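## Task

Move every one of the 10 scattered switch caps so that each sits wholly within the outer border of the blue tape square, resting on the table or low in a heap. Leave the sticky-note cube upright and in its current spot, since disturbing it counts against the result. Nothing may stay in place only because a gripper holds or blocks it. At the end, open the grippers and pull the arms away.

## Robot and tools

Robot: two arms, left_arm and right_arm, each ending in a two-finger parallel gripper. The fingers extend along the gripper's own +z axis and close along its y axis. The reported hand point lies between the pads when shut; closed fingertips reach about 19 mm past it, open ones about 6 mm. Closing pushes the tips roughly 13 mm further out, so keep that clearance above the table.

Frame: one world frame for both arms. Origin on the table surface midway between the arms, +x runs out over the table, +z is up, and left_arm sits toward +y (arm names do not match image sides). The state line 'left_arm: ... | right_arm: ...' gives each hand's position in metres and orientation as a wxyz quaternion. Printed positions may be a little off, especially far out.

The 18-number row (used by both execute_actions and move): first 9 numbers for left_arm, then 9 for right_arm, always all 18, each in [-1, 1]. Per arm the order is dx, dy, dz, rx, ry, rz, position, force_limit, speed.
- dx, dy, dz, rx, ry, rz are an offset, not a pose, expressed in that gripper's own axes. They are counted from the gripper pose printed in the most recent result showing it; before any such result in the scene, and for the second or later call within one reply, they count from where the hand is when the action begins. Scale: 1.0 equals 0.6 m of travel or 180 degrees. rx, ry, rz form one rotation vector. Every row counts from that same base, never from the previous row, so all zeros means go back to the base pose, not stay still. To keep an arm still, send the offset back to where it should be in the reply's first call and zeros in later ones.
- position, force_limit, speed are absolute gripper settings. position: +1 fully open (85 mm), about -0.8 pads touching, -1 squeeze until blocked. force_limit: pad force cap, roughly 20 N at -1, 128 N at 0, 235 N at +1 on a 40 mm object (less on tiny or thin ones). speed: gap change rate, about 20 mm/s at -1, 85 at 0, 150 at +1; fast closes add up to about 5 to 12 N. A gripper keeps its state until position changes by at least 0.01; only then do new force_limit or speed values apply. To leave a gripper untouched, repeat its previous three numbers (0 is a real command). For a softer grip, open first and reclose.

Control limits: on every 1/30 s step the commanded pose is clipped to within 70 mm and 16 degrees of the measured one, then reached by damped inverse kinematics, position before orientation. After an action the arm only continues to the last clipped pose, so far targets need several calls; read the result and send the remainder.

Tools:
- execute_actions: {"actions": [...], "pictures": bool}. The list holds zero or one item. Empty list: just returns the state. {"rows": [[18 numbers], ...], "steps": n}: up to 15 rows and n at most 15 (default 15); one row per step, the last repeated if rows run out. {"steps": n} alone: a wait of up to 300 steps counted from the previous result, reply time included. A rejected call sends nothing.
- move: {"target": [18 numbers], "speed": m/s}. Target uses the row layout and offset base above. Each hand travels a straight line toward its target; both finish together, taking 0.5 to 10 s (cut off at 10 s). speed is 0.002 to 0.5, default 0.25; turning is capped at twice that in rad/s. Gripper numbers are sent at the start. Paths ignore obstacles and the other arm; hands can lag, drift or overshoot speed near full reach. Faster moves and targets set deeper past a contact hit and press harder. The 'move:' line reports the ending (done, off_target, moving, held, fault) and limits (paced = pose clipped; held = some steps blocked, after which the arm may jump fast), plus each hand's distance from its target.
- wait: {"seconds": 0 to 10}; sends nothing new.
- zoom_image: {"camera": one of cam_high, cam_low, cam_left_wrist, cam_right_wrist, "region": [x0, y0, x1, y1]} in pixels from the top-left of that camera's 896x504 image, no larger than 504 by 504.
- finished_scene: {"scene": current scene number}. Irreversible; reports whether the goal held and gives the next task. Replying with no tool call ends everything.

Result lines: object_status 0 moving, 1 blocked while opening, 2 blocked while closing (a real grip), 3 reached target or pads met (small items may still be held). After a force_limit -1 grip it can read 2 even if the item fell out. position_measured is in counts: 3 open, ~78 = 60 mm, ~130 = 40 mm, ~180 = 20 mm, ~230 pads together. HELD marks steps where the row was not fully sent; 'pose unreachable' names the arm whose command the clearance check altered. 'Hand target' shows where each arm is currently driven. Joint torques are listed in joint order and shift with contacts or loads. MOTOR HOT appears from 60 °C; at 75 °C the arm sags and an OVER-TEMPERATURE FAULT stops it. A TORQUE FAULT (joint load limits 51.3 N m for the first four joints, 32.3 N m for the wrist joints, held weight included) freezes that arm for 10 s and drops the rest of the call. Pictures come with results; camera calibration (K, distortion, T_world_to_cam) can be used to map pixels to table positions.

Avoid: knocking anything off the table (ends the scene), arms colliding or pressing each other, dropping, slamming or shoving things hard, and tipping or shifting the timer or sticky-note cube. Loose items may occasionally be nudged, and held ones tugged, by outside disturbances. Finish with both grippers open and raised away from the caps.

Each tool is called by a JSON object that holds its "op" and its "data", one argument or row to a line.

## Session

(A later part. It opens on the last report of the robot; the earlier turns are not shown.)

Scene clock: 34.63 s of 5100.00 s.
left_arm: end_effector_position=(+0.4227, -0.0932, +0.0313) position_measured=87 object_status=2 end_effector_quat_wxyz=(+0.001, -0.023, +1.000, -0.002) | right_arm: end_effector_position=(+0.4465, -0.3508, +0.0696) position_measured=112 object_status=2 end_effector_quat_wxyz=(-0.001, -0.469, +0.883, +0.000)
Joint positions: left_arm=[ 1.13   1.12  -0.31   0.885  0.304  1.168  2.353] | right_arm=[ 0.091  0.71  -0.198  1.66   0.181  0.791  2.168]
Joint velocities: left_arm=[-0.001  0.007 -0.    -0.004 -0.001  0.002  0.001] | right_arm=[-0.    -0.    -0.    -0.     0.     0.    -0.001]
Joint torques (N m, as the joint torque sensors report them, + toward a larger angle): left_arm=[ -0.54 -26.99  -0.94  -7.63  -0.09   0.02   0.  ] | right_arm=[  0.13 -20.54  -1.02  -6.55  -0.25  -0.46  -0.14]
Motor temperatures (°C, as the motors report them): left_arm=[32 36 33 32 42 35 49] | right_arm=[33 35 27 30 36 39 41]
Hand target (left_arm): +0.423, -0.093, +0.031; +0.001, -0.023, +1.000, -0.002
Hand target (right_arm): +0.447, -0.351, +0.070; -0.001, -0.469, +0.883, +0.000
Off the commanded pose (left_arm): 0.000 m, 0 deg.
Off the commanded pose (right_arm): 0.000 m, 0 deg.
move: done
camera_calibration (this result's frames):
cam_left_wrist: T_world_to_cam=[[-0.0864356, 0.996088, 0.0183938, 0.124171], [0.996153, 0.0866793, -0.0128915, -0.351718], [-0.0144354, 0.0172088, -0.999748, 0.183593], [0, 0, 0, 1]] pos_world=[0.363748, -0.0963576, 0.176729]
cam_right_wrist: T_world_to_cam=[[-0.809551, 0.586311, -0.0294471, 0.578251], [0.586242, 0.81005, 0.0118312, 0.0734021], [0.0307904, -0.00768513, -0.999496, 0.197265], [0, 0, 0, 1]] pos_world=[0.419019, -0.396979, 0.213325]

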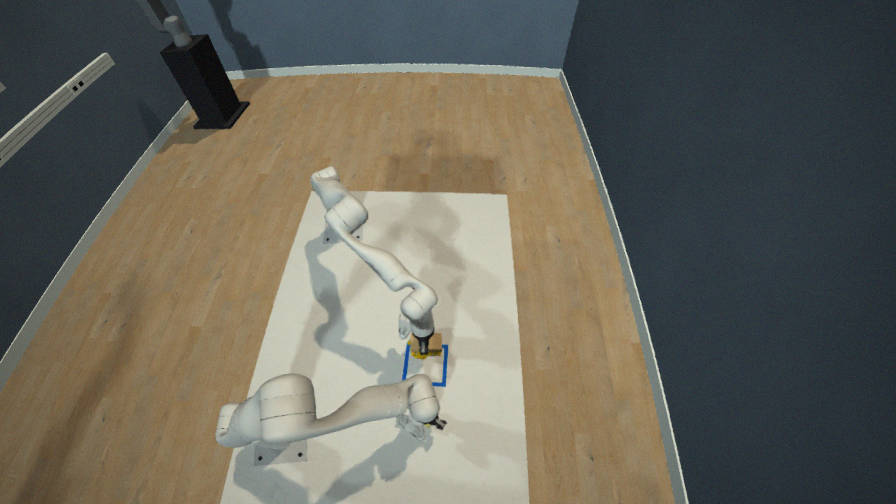

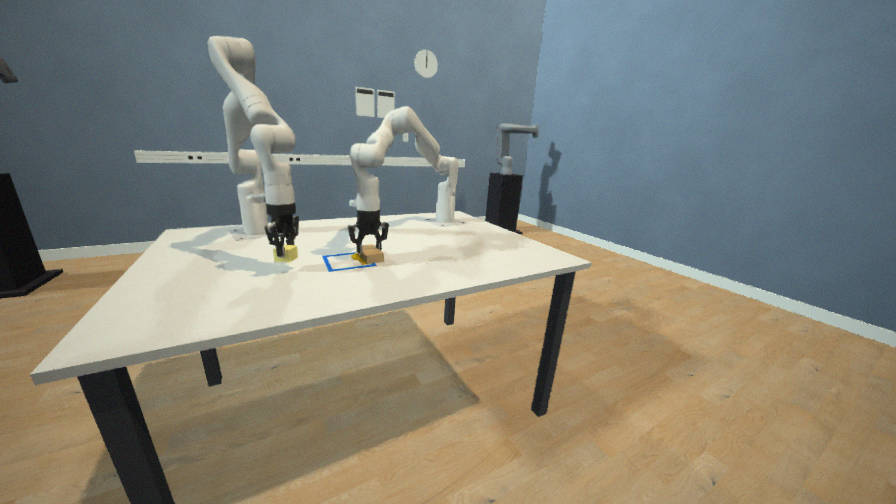

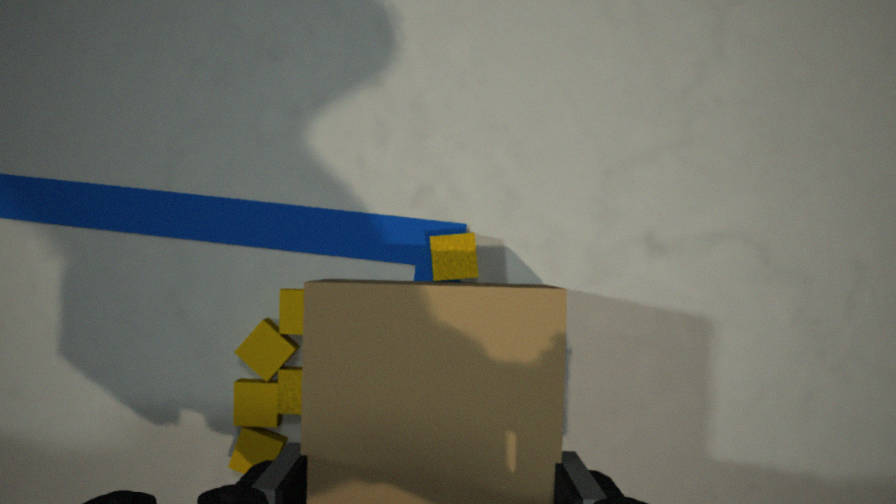

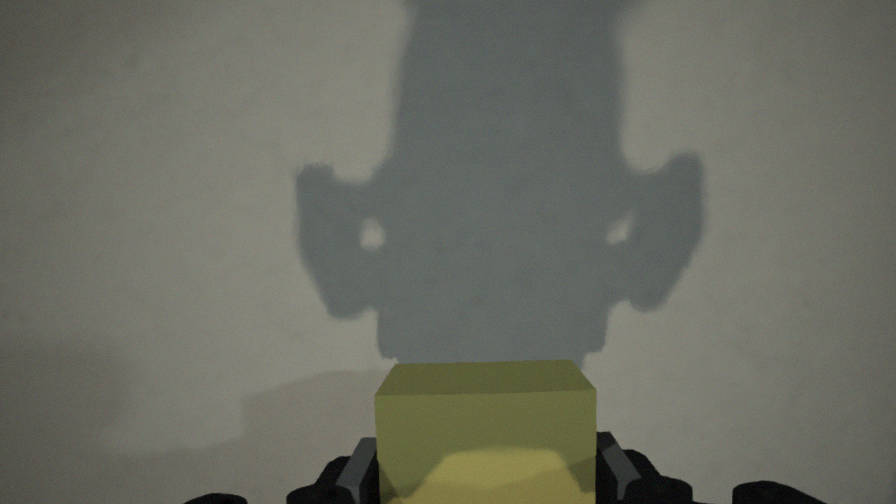

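One escaped; re-push.

{"op": "move", "data": {
  "target": [-0.006,0.085,0,0,0,0,-1,-0.6,0,0,0,0,0,0,0,-1,-0.7,-0.4],
  "speed": 0.08
}}

{"op": "move", "data": {
  "target": [0.06,0,0,0,0,0,-1,-0.6,0,0,0,0,0,0,0,-1,-0.7,-0.4],
  "speed": 0.08
}}

{"op": "move", "data": {
  "target": [-0.015,-0.06,0,0,0,0,-1,-0.6,0,0,0,0,0,0,0,-1,-0.7,-0.4],
  "speed": 0.05
}}

{"op": "move", "data": {
  "target": [0,0.6,-0.005,0,0,0,-1,-0.6,0,-0.517,0.365,0.02,0,0,0,-1,-0.7,-0.4],
  "speed": 0.2
}}

{"op": "zoom_image", "data": {
  "camera": "cam_high",
  "region": [370,310,470,400]
}}

Scene clock: 40.53 s of 5100.00 s.
left_arm: end_effector_position=(+0.4239, -0.0420, +0.0308) position_measured=87 object_status=2 end_effector_quat_wxyz=(+0.001, -0.023, +1.000, -0.002) | right_arm: end_effector_position=(+0.4465, -0.3508, +0.0696) position_measured=112 object_status=2 end_effector_quat_wxyz=(-0.001, -0.469, +0.883, +0.000)
Joint positions: left_arm=[ 1.102  1.027 -0.311  1.111  0.308  1.044  2.263] | right_arm=[ 0.091  0.71  -0.198  1.66   0.181  0.791  2.168]
Joint velocities: left_arm=[-0.001 -0.007  0.     0.002  0.001 -0.001 -0.001] | right_arm=[-0.  0. -0.  0.  0. -0. -0.]
Joint torques (N m, as the joint torque sensors report them, + toward a larger angle): left_arm=[ -0.11 -25.19  -0.96  -7.11  -0.31  -0.23   0.17] | right_arm=[  0.2  -20.6   -1.1   -6.58  -0.22  -0.48  -0.14]
Motor temperatures (°C, as the motors report them): left_arm=[32 36 33 32 42 35 49] | right_arm=[33 35 27 30 36 39 41]
Hand target (left_arm): +0.424, -0.042, +0.031; +0.001, -0.023, +1.000, -0.002
Hand target (right_arm): +0.447, -0.351, +0.070; -0.001, -0.469, +0.883, +0.000
Off the commanded pose (left_arm): 0.000 m, 0 deg.
Off the commanded pose (right_arm): 0.000 m, 0 deg.
After step 90, 1.93 s passed at rest.
move: done
camera_calibration (this result's frames):
cam_left_wrist: T_world_to_cam=[[-0.0866605, 0.996057, 0.0189938, 0.0733023], [0.99613, 0.0869157, -0.0130443, -0.357289], [-0.0146437, 0.0177898, -0.999735, 0.182322], [0, 0, 0, 1]] pos_world=[0.364929, -0.0452027, 0.176221]
cam_right_wrist: T_world_to_cam=[[-0.80955, 0.586311, -0.0294501, 0.578253], [0.586242, 0.810049, 0.0118349, 0.0734], [0.0307949, -0.00768394, -0.999496, 0.197263], [0, 0, 0, 1]] pos_world=[0.41902, -0.396978, 0.213325]

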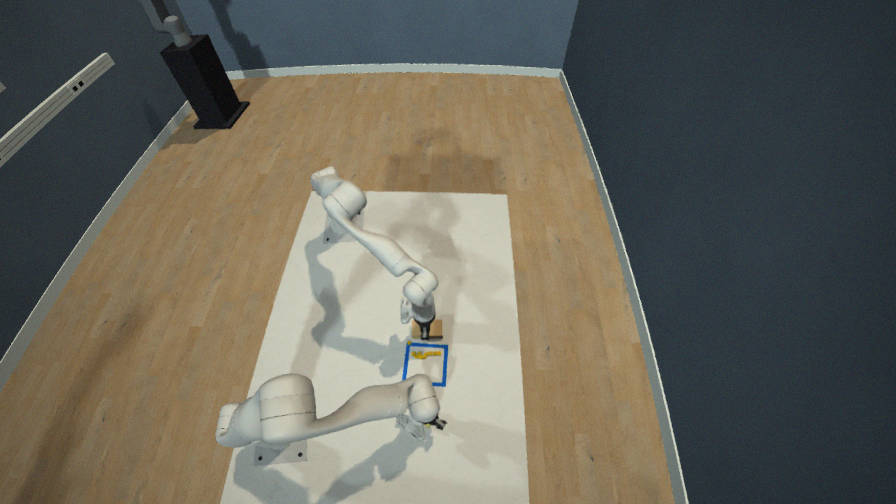

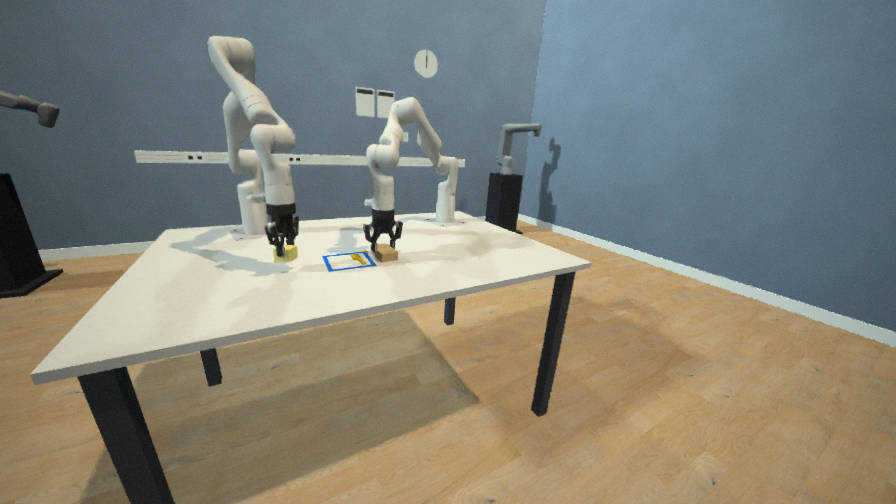

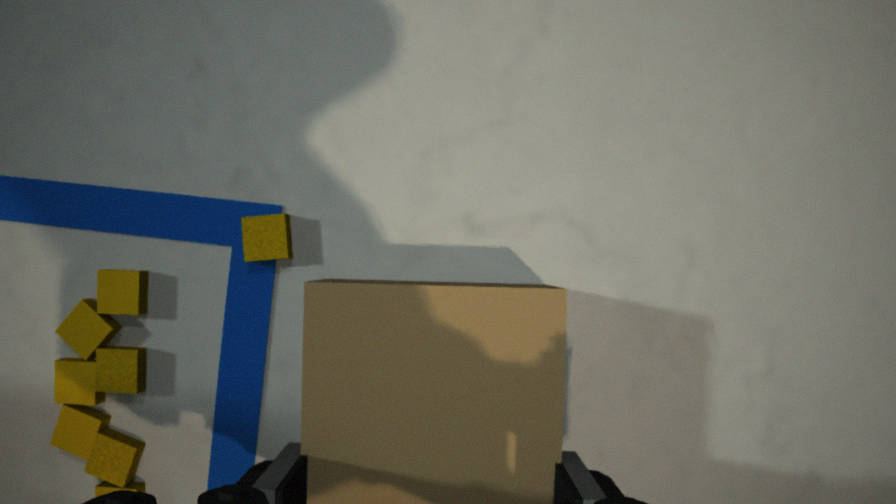

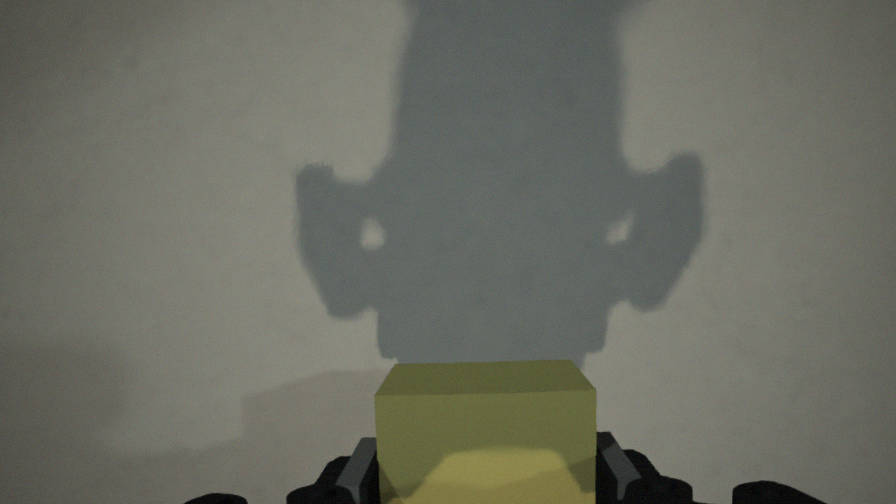

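Scene clock: 41.30 s of 5100.00 s.
left_arm: end_effector_position=(+0.3881, -0.0435, +0.0305) position_measured=87 object_status=2 end_effector_quat_wxyz=(+0.001, -0.023, +1.000, -0.001) | right_arm: end_effector_position=(+0.4465, -0.3508, +0.0696) position_measured=112 object_status=2 end_effector_quat_wxyz=(-0.001, -0.469, +0.883, +0.000)
Joint positions: left_arm=[ 1.161  0.983 -0.313  1.217  0.313  0.985  2.29 ] | right_arm=[ 0.091  0.71  -0.198  1.66   0.181  0.791  2.168]
Joint velocities: left_arm=[ 0.003 -0.004  0.     0.001 -0.    -0.001  0.001] | right_arm=[ 0. -0. -0.  0. -0. -0.  0.]
Joint torques (N m, as the joint torque sensors report them, + toward a larger angle): left_arm=[ -0.59 -24.55  -1.52  -6.92  -0.16   0.17   0.2 ] | right_arm=[  0.29 -20.54  -0.98  -6.56  -0.25  -0.41  -0.11]
Motor temperatures (°C, as the motors report them): left_arm=[32 36 33 32 42 35 49] | right_arm=[33 35 27 30 36 39 41]
Hand target (left_arm): +0.388, -0.044, +0.031; +0.001, -0.023, +1.000, -0.002
Hand target (right_arm): +0.447, -0.351, +0.070; -0.001, -0.469, +0.883, +0.000
Off the commanded pose (left_arm): 0.000 m, 0 deg.
Off the commanded pose (right_arm): 0.000 m, 0 deg.
move: done
camera_calibration (this result's frames):
cam_left_wrist: T_world_to_cam=[[-0.0870696, 0.996013, 0.0194041, 0.0718891], [0.996093, 0.0873314, -0.0130789, -0.32147], [-0.0147214, 0.0181895, -0.999726, 0.181597], [0, 0, 0, 1]] pos_world=[0.329147, -0.0468312, 0.175948]
cam_right_wrist: T_world_to_cam=[[-0.80955, 0.586311, -0.0294528, 0.578255], [0.586242, 0.810049, 0.0118384, 0.073398], [0.0307992, -0.0076827, -0.999496, 0.197262], [0, 0, 0, 1]] pos_world=[0.419022, -0.396978, 0.213325]

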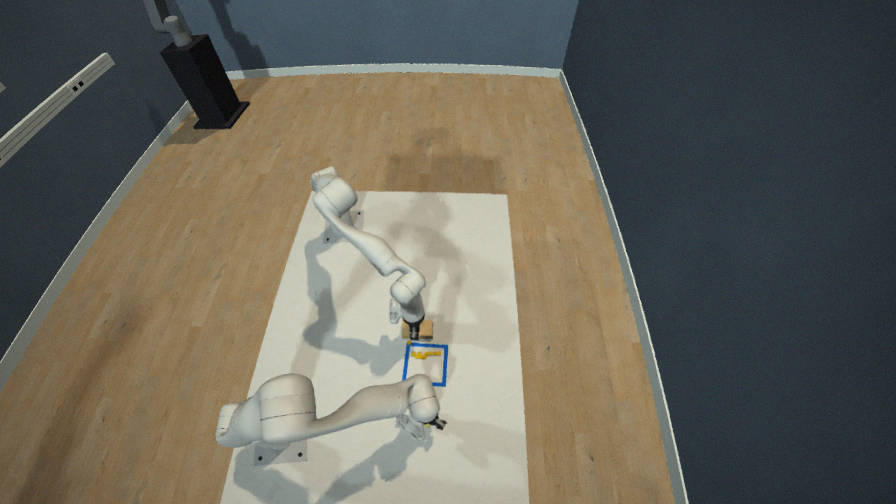

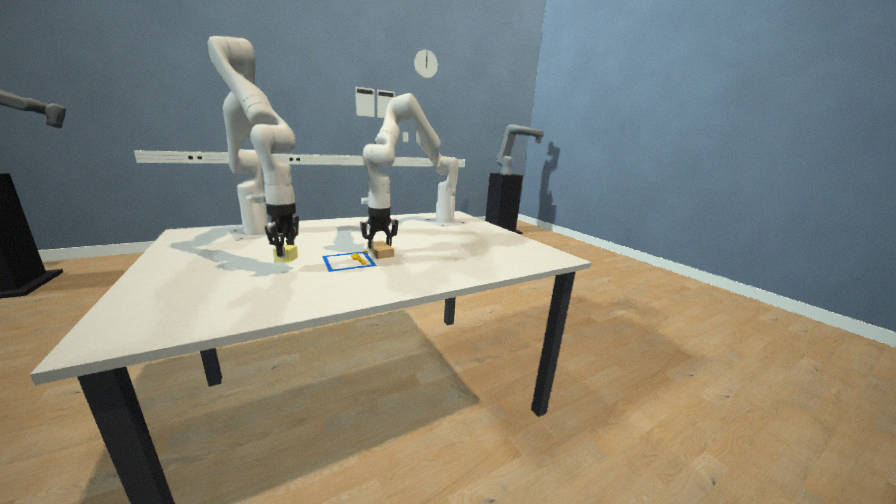

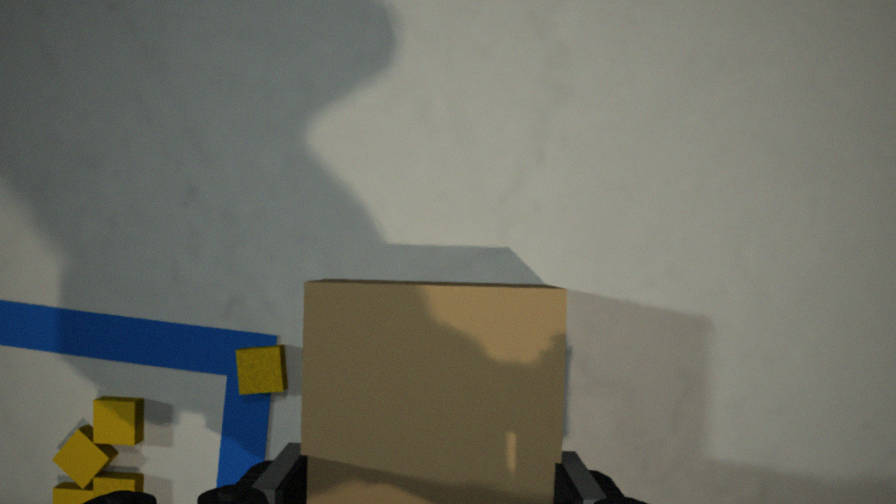

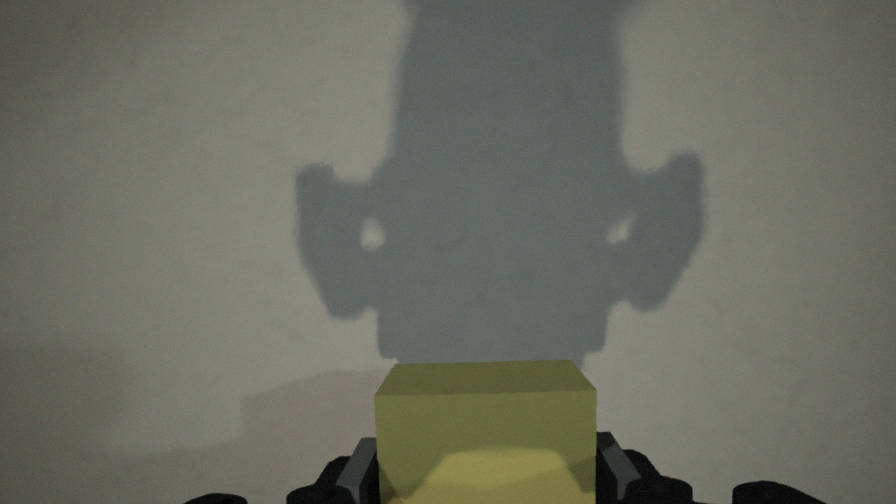

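Scene clock: 42.33 s of 5100.00 s.
left_arm: end_effector_position=(+0.3987, -0.0792, +0.0309) position_measured=87 object_status=2 end_effector_quat_wxyz=(+0.001, -0.023, +1.000, -0.002) | right_arm: end_effector_position=(+0.4465, -0.3508, +0.0696) position_measured=112 object_status=2 end_effector_quat_wxyz=(-0.001, -0.469, +0.883, +0.000)
Joint positions: left_arm=[ 1.164  1.058 -0.313  1.037  0.309  1.085  2.342] | right_arm=[ 0.091  0.71  -0.198  1.66   0.181  0.791  2.168]
Joint velocities: left_arm=[-0.     0.006  0.    -0.001 -0.     0.001 -0.001] | right_arm=[ 0.     0.    -0.    -0.    -0.    -0.001 -0.001]
Joint torques (N m, as the joint torque sensors report them, + toward a larger angle): left_arm=[  0.8  -25.55  -1.46  -7.73  -0.17   0.11   0.35] | right_arm=[  0.22 -20.47  -0.91  -6.52  -0.18  -0.43  -0.12]
Motor temperatures (°C, as the motors report them): left_arm=[32 36 33 32 42 35 49] | right_arm=[33 35 27 30 36 39 41]
Hand target (left_arm): +0.399, -0.079, +0.031; +0.001, -0.023, +1.000, -0.001
Hand target (right_arm): +0.447, -0.351, +0.070; -0.001, -0.469, +0.883, +0.000
Off the commanded pose (left_arm): 0.000 m, 0 deg.
Off the commanded pose (right_arm): 0.000 m, 0 deg.
move: done
camera_calibration (this result's frames):
cam_left_wrist: T_world_to_cam=[[-0.0868071, 0.996046, 0.0188739, 0.108255], [0.996118, 0.0870596, -0.0129926, -0.329017], [-0.0145843, 0.0176728, -0.999737, 0.182706], [0, 0, 0, 1]] pos_world=[0.339801, -0.082412, 0.17634]
cam_right_wrist: T_world_to_cam=[[-0.80955, 0.586312, -0.0294556, 0.578257], [0.586242, 0.810049, 0.0118419, 0.0733958], [0.0308035, -0.0076815, -0.999496, 0.197261], [0, 0, 0, 1]] pos_world=[0.419023, -0.396978, 0.213326]

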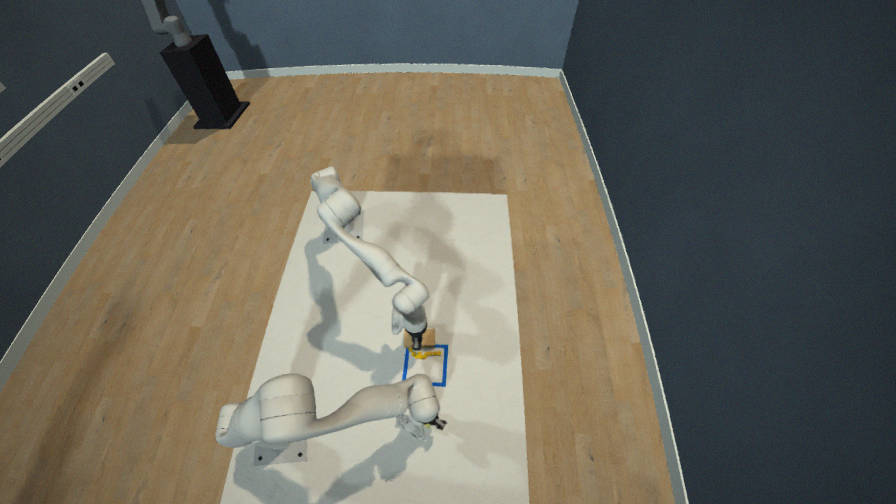

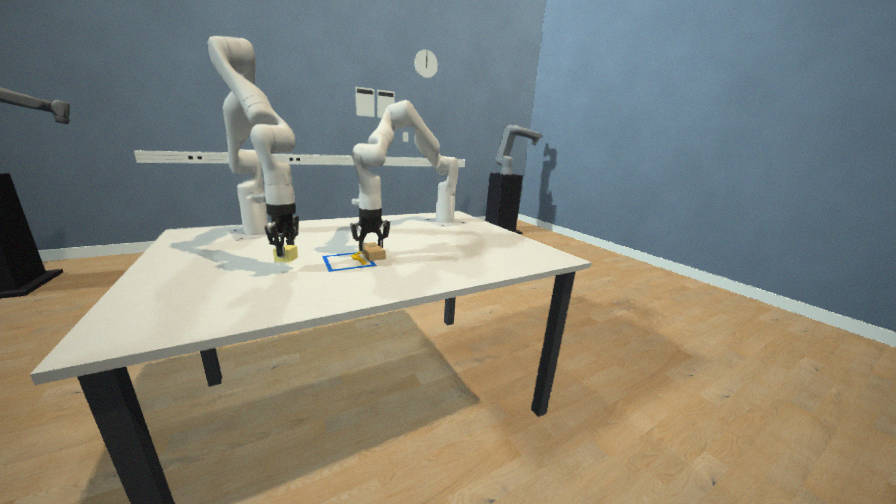

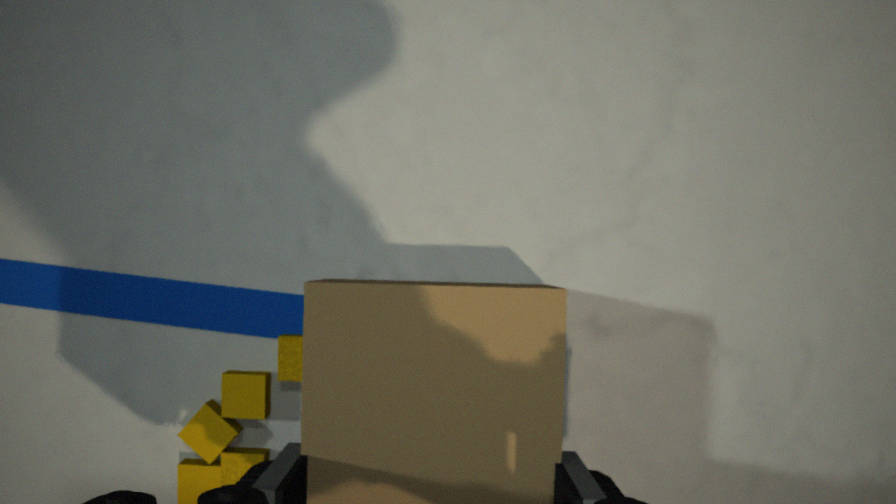

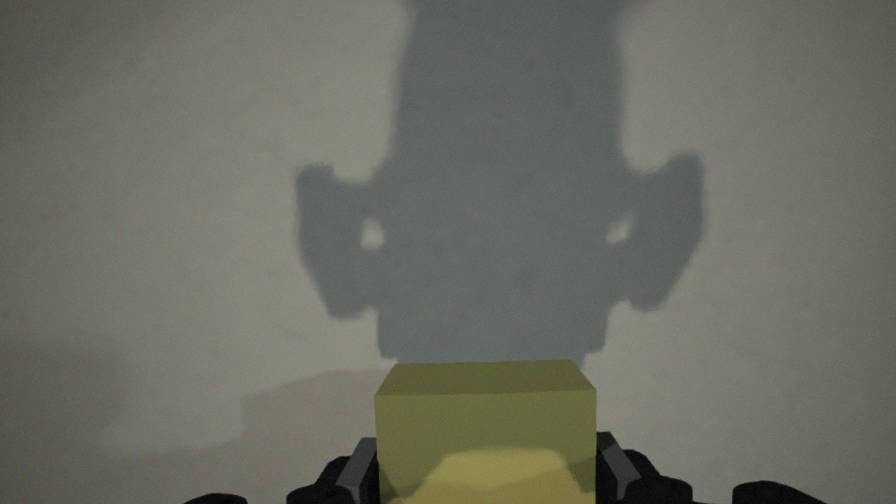

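Scene clock: 44.70 s of 5100.00 s.
left_arm: end_effector_position=(+0.3813, +0.2805, +0.0330) position_measured=87 object_status=2 end_effector_quat_wxyz=(+0.001, -0.023, +1.000, -0.001) | right_arm: end_effector_position=(+0.4388, +0.0284, +0.0587) position_measured=112 object_status=2 end_effector_quat_wxyz=(-0.000, -0.469, +0.883, +0.000)
Joint positions: left_arm=[ 0.668  0.644 -0.271  2.033  0.343  0.504  1.63 ] | right_arm=[-0.56   1.086 -0.17   0.848  0.16   1.217  1.66 ]
Joint velocities: left_arm=[-0.007 -0.002 -0.002  0.     0.003  0.002 -0.004] | right_arm=[-0.004  0.013 -0.001 -0.005  0.     0.004 -0.   ]
Joint torques (N m, as the joint torque sensors report them, + toward a larger angle): left_arm=[  0.07 -16.6   -0.6   -3.73  -0.06   0.17   0.21] | right_arm=[  0.1  -27.7   -0.7   -8.7   -0.28  -0.4   -0.14]
Motor temperatures (°C, as the motors report them): left_arm=[32 36 33 32 42 35 49] | right_arm=[33 35 27 30 36 39 41]
Hand target (left_arm): +0.381, +0.281, +0.033; +0.001, -0.024, +1.000, -0.001
Hand target (right_arm): +0.438, +0.028, +0.058; -0.001, -0.469, +0.883, +0.000
Off the commanded pose (left_arm): 0.001 m, 0 deg.
Off the commanded pose (right_arm): 0.001 m, 0 deg.
move: done
camera_calibration (this result's frames):
cam_left_wrist: T_world_to_cam=[[-0.0870728, 0.996012, 0.0194576, -0.25145], [0.996094, 0.0873338, -0.0129881, -0.342992], [-0.0146356, 0.0182507, -0.999726, 0.178094], [0, 0, 0, 1]] pos_world=[0.322364, 0.277151, 0.178483]
cam_right_wrist: T_world_to_cam=[[-0.80847, 0.587757, -0.0302911, 0.348922], [0.587662, 0.809004, 0.0129011, -0.229742], [0.0320883, -0.00737074, -0.999458, 0.18891], [0, 0, 0, 1]] pos_world=[0.411042, -0.0178269, 0.202341]

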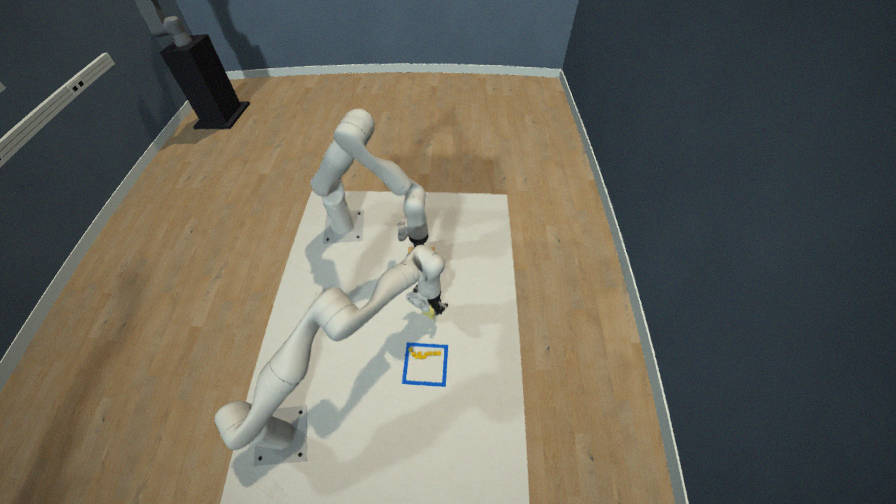

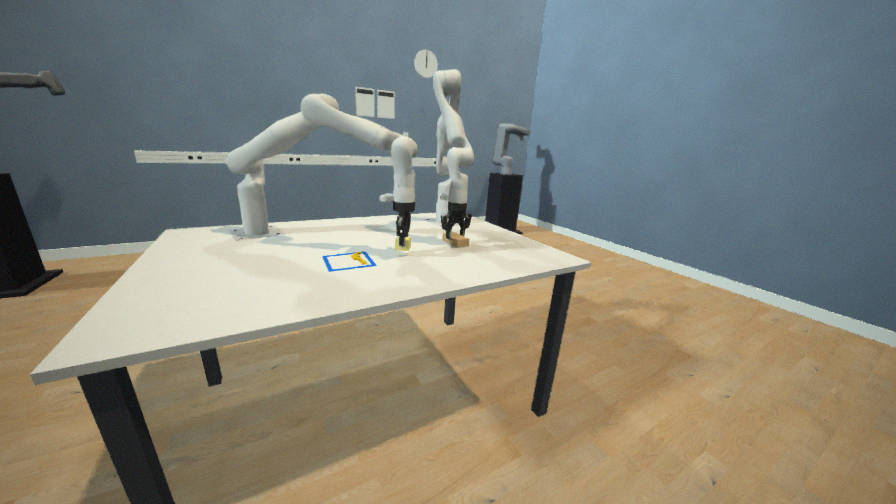

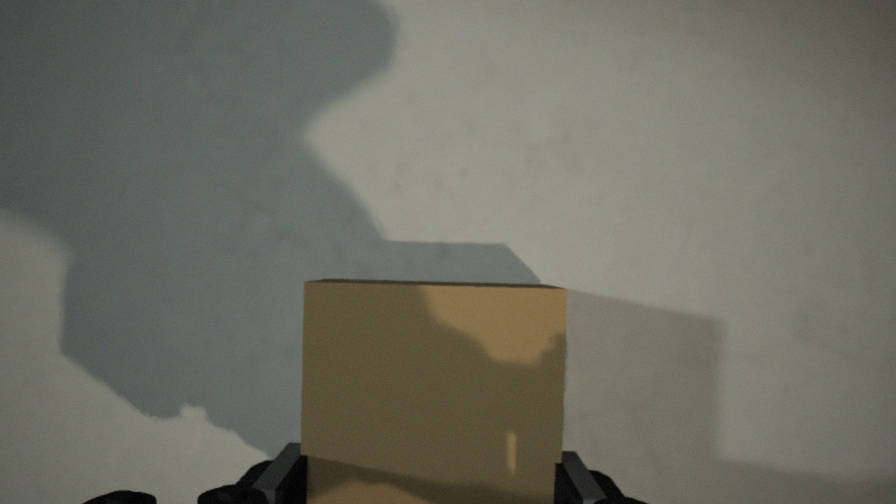

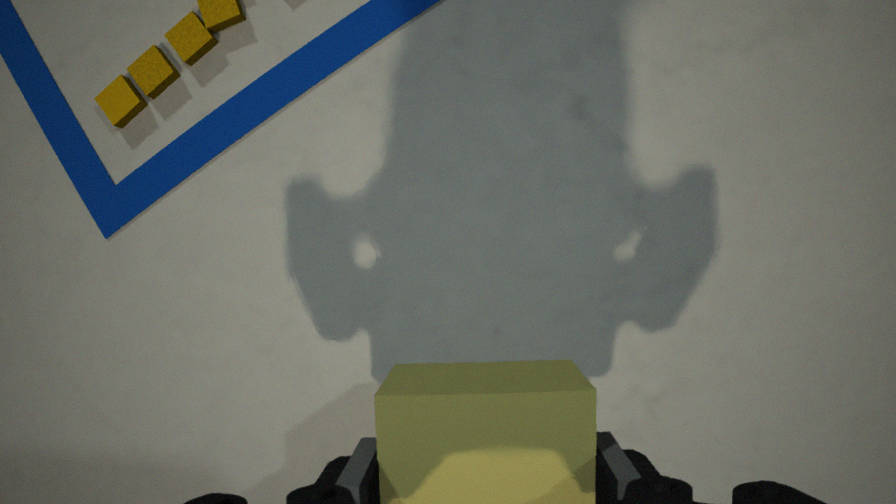

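Region (370, 310, 470, 400) of cam_high's 896x504 image, scaled by 5.040, with more detail than that image has; it fills the top 454 rows of this view, and the rest is white.

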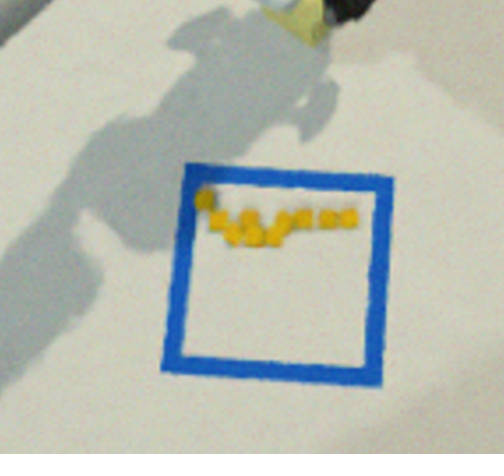

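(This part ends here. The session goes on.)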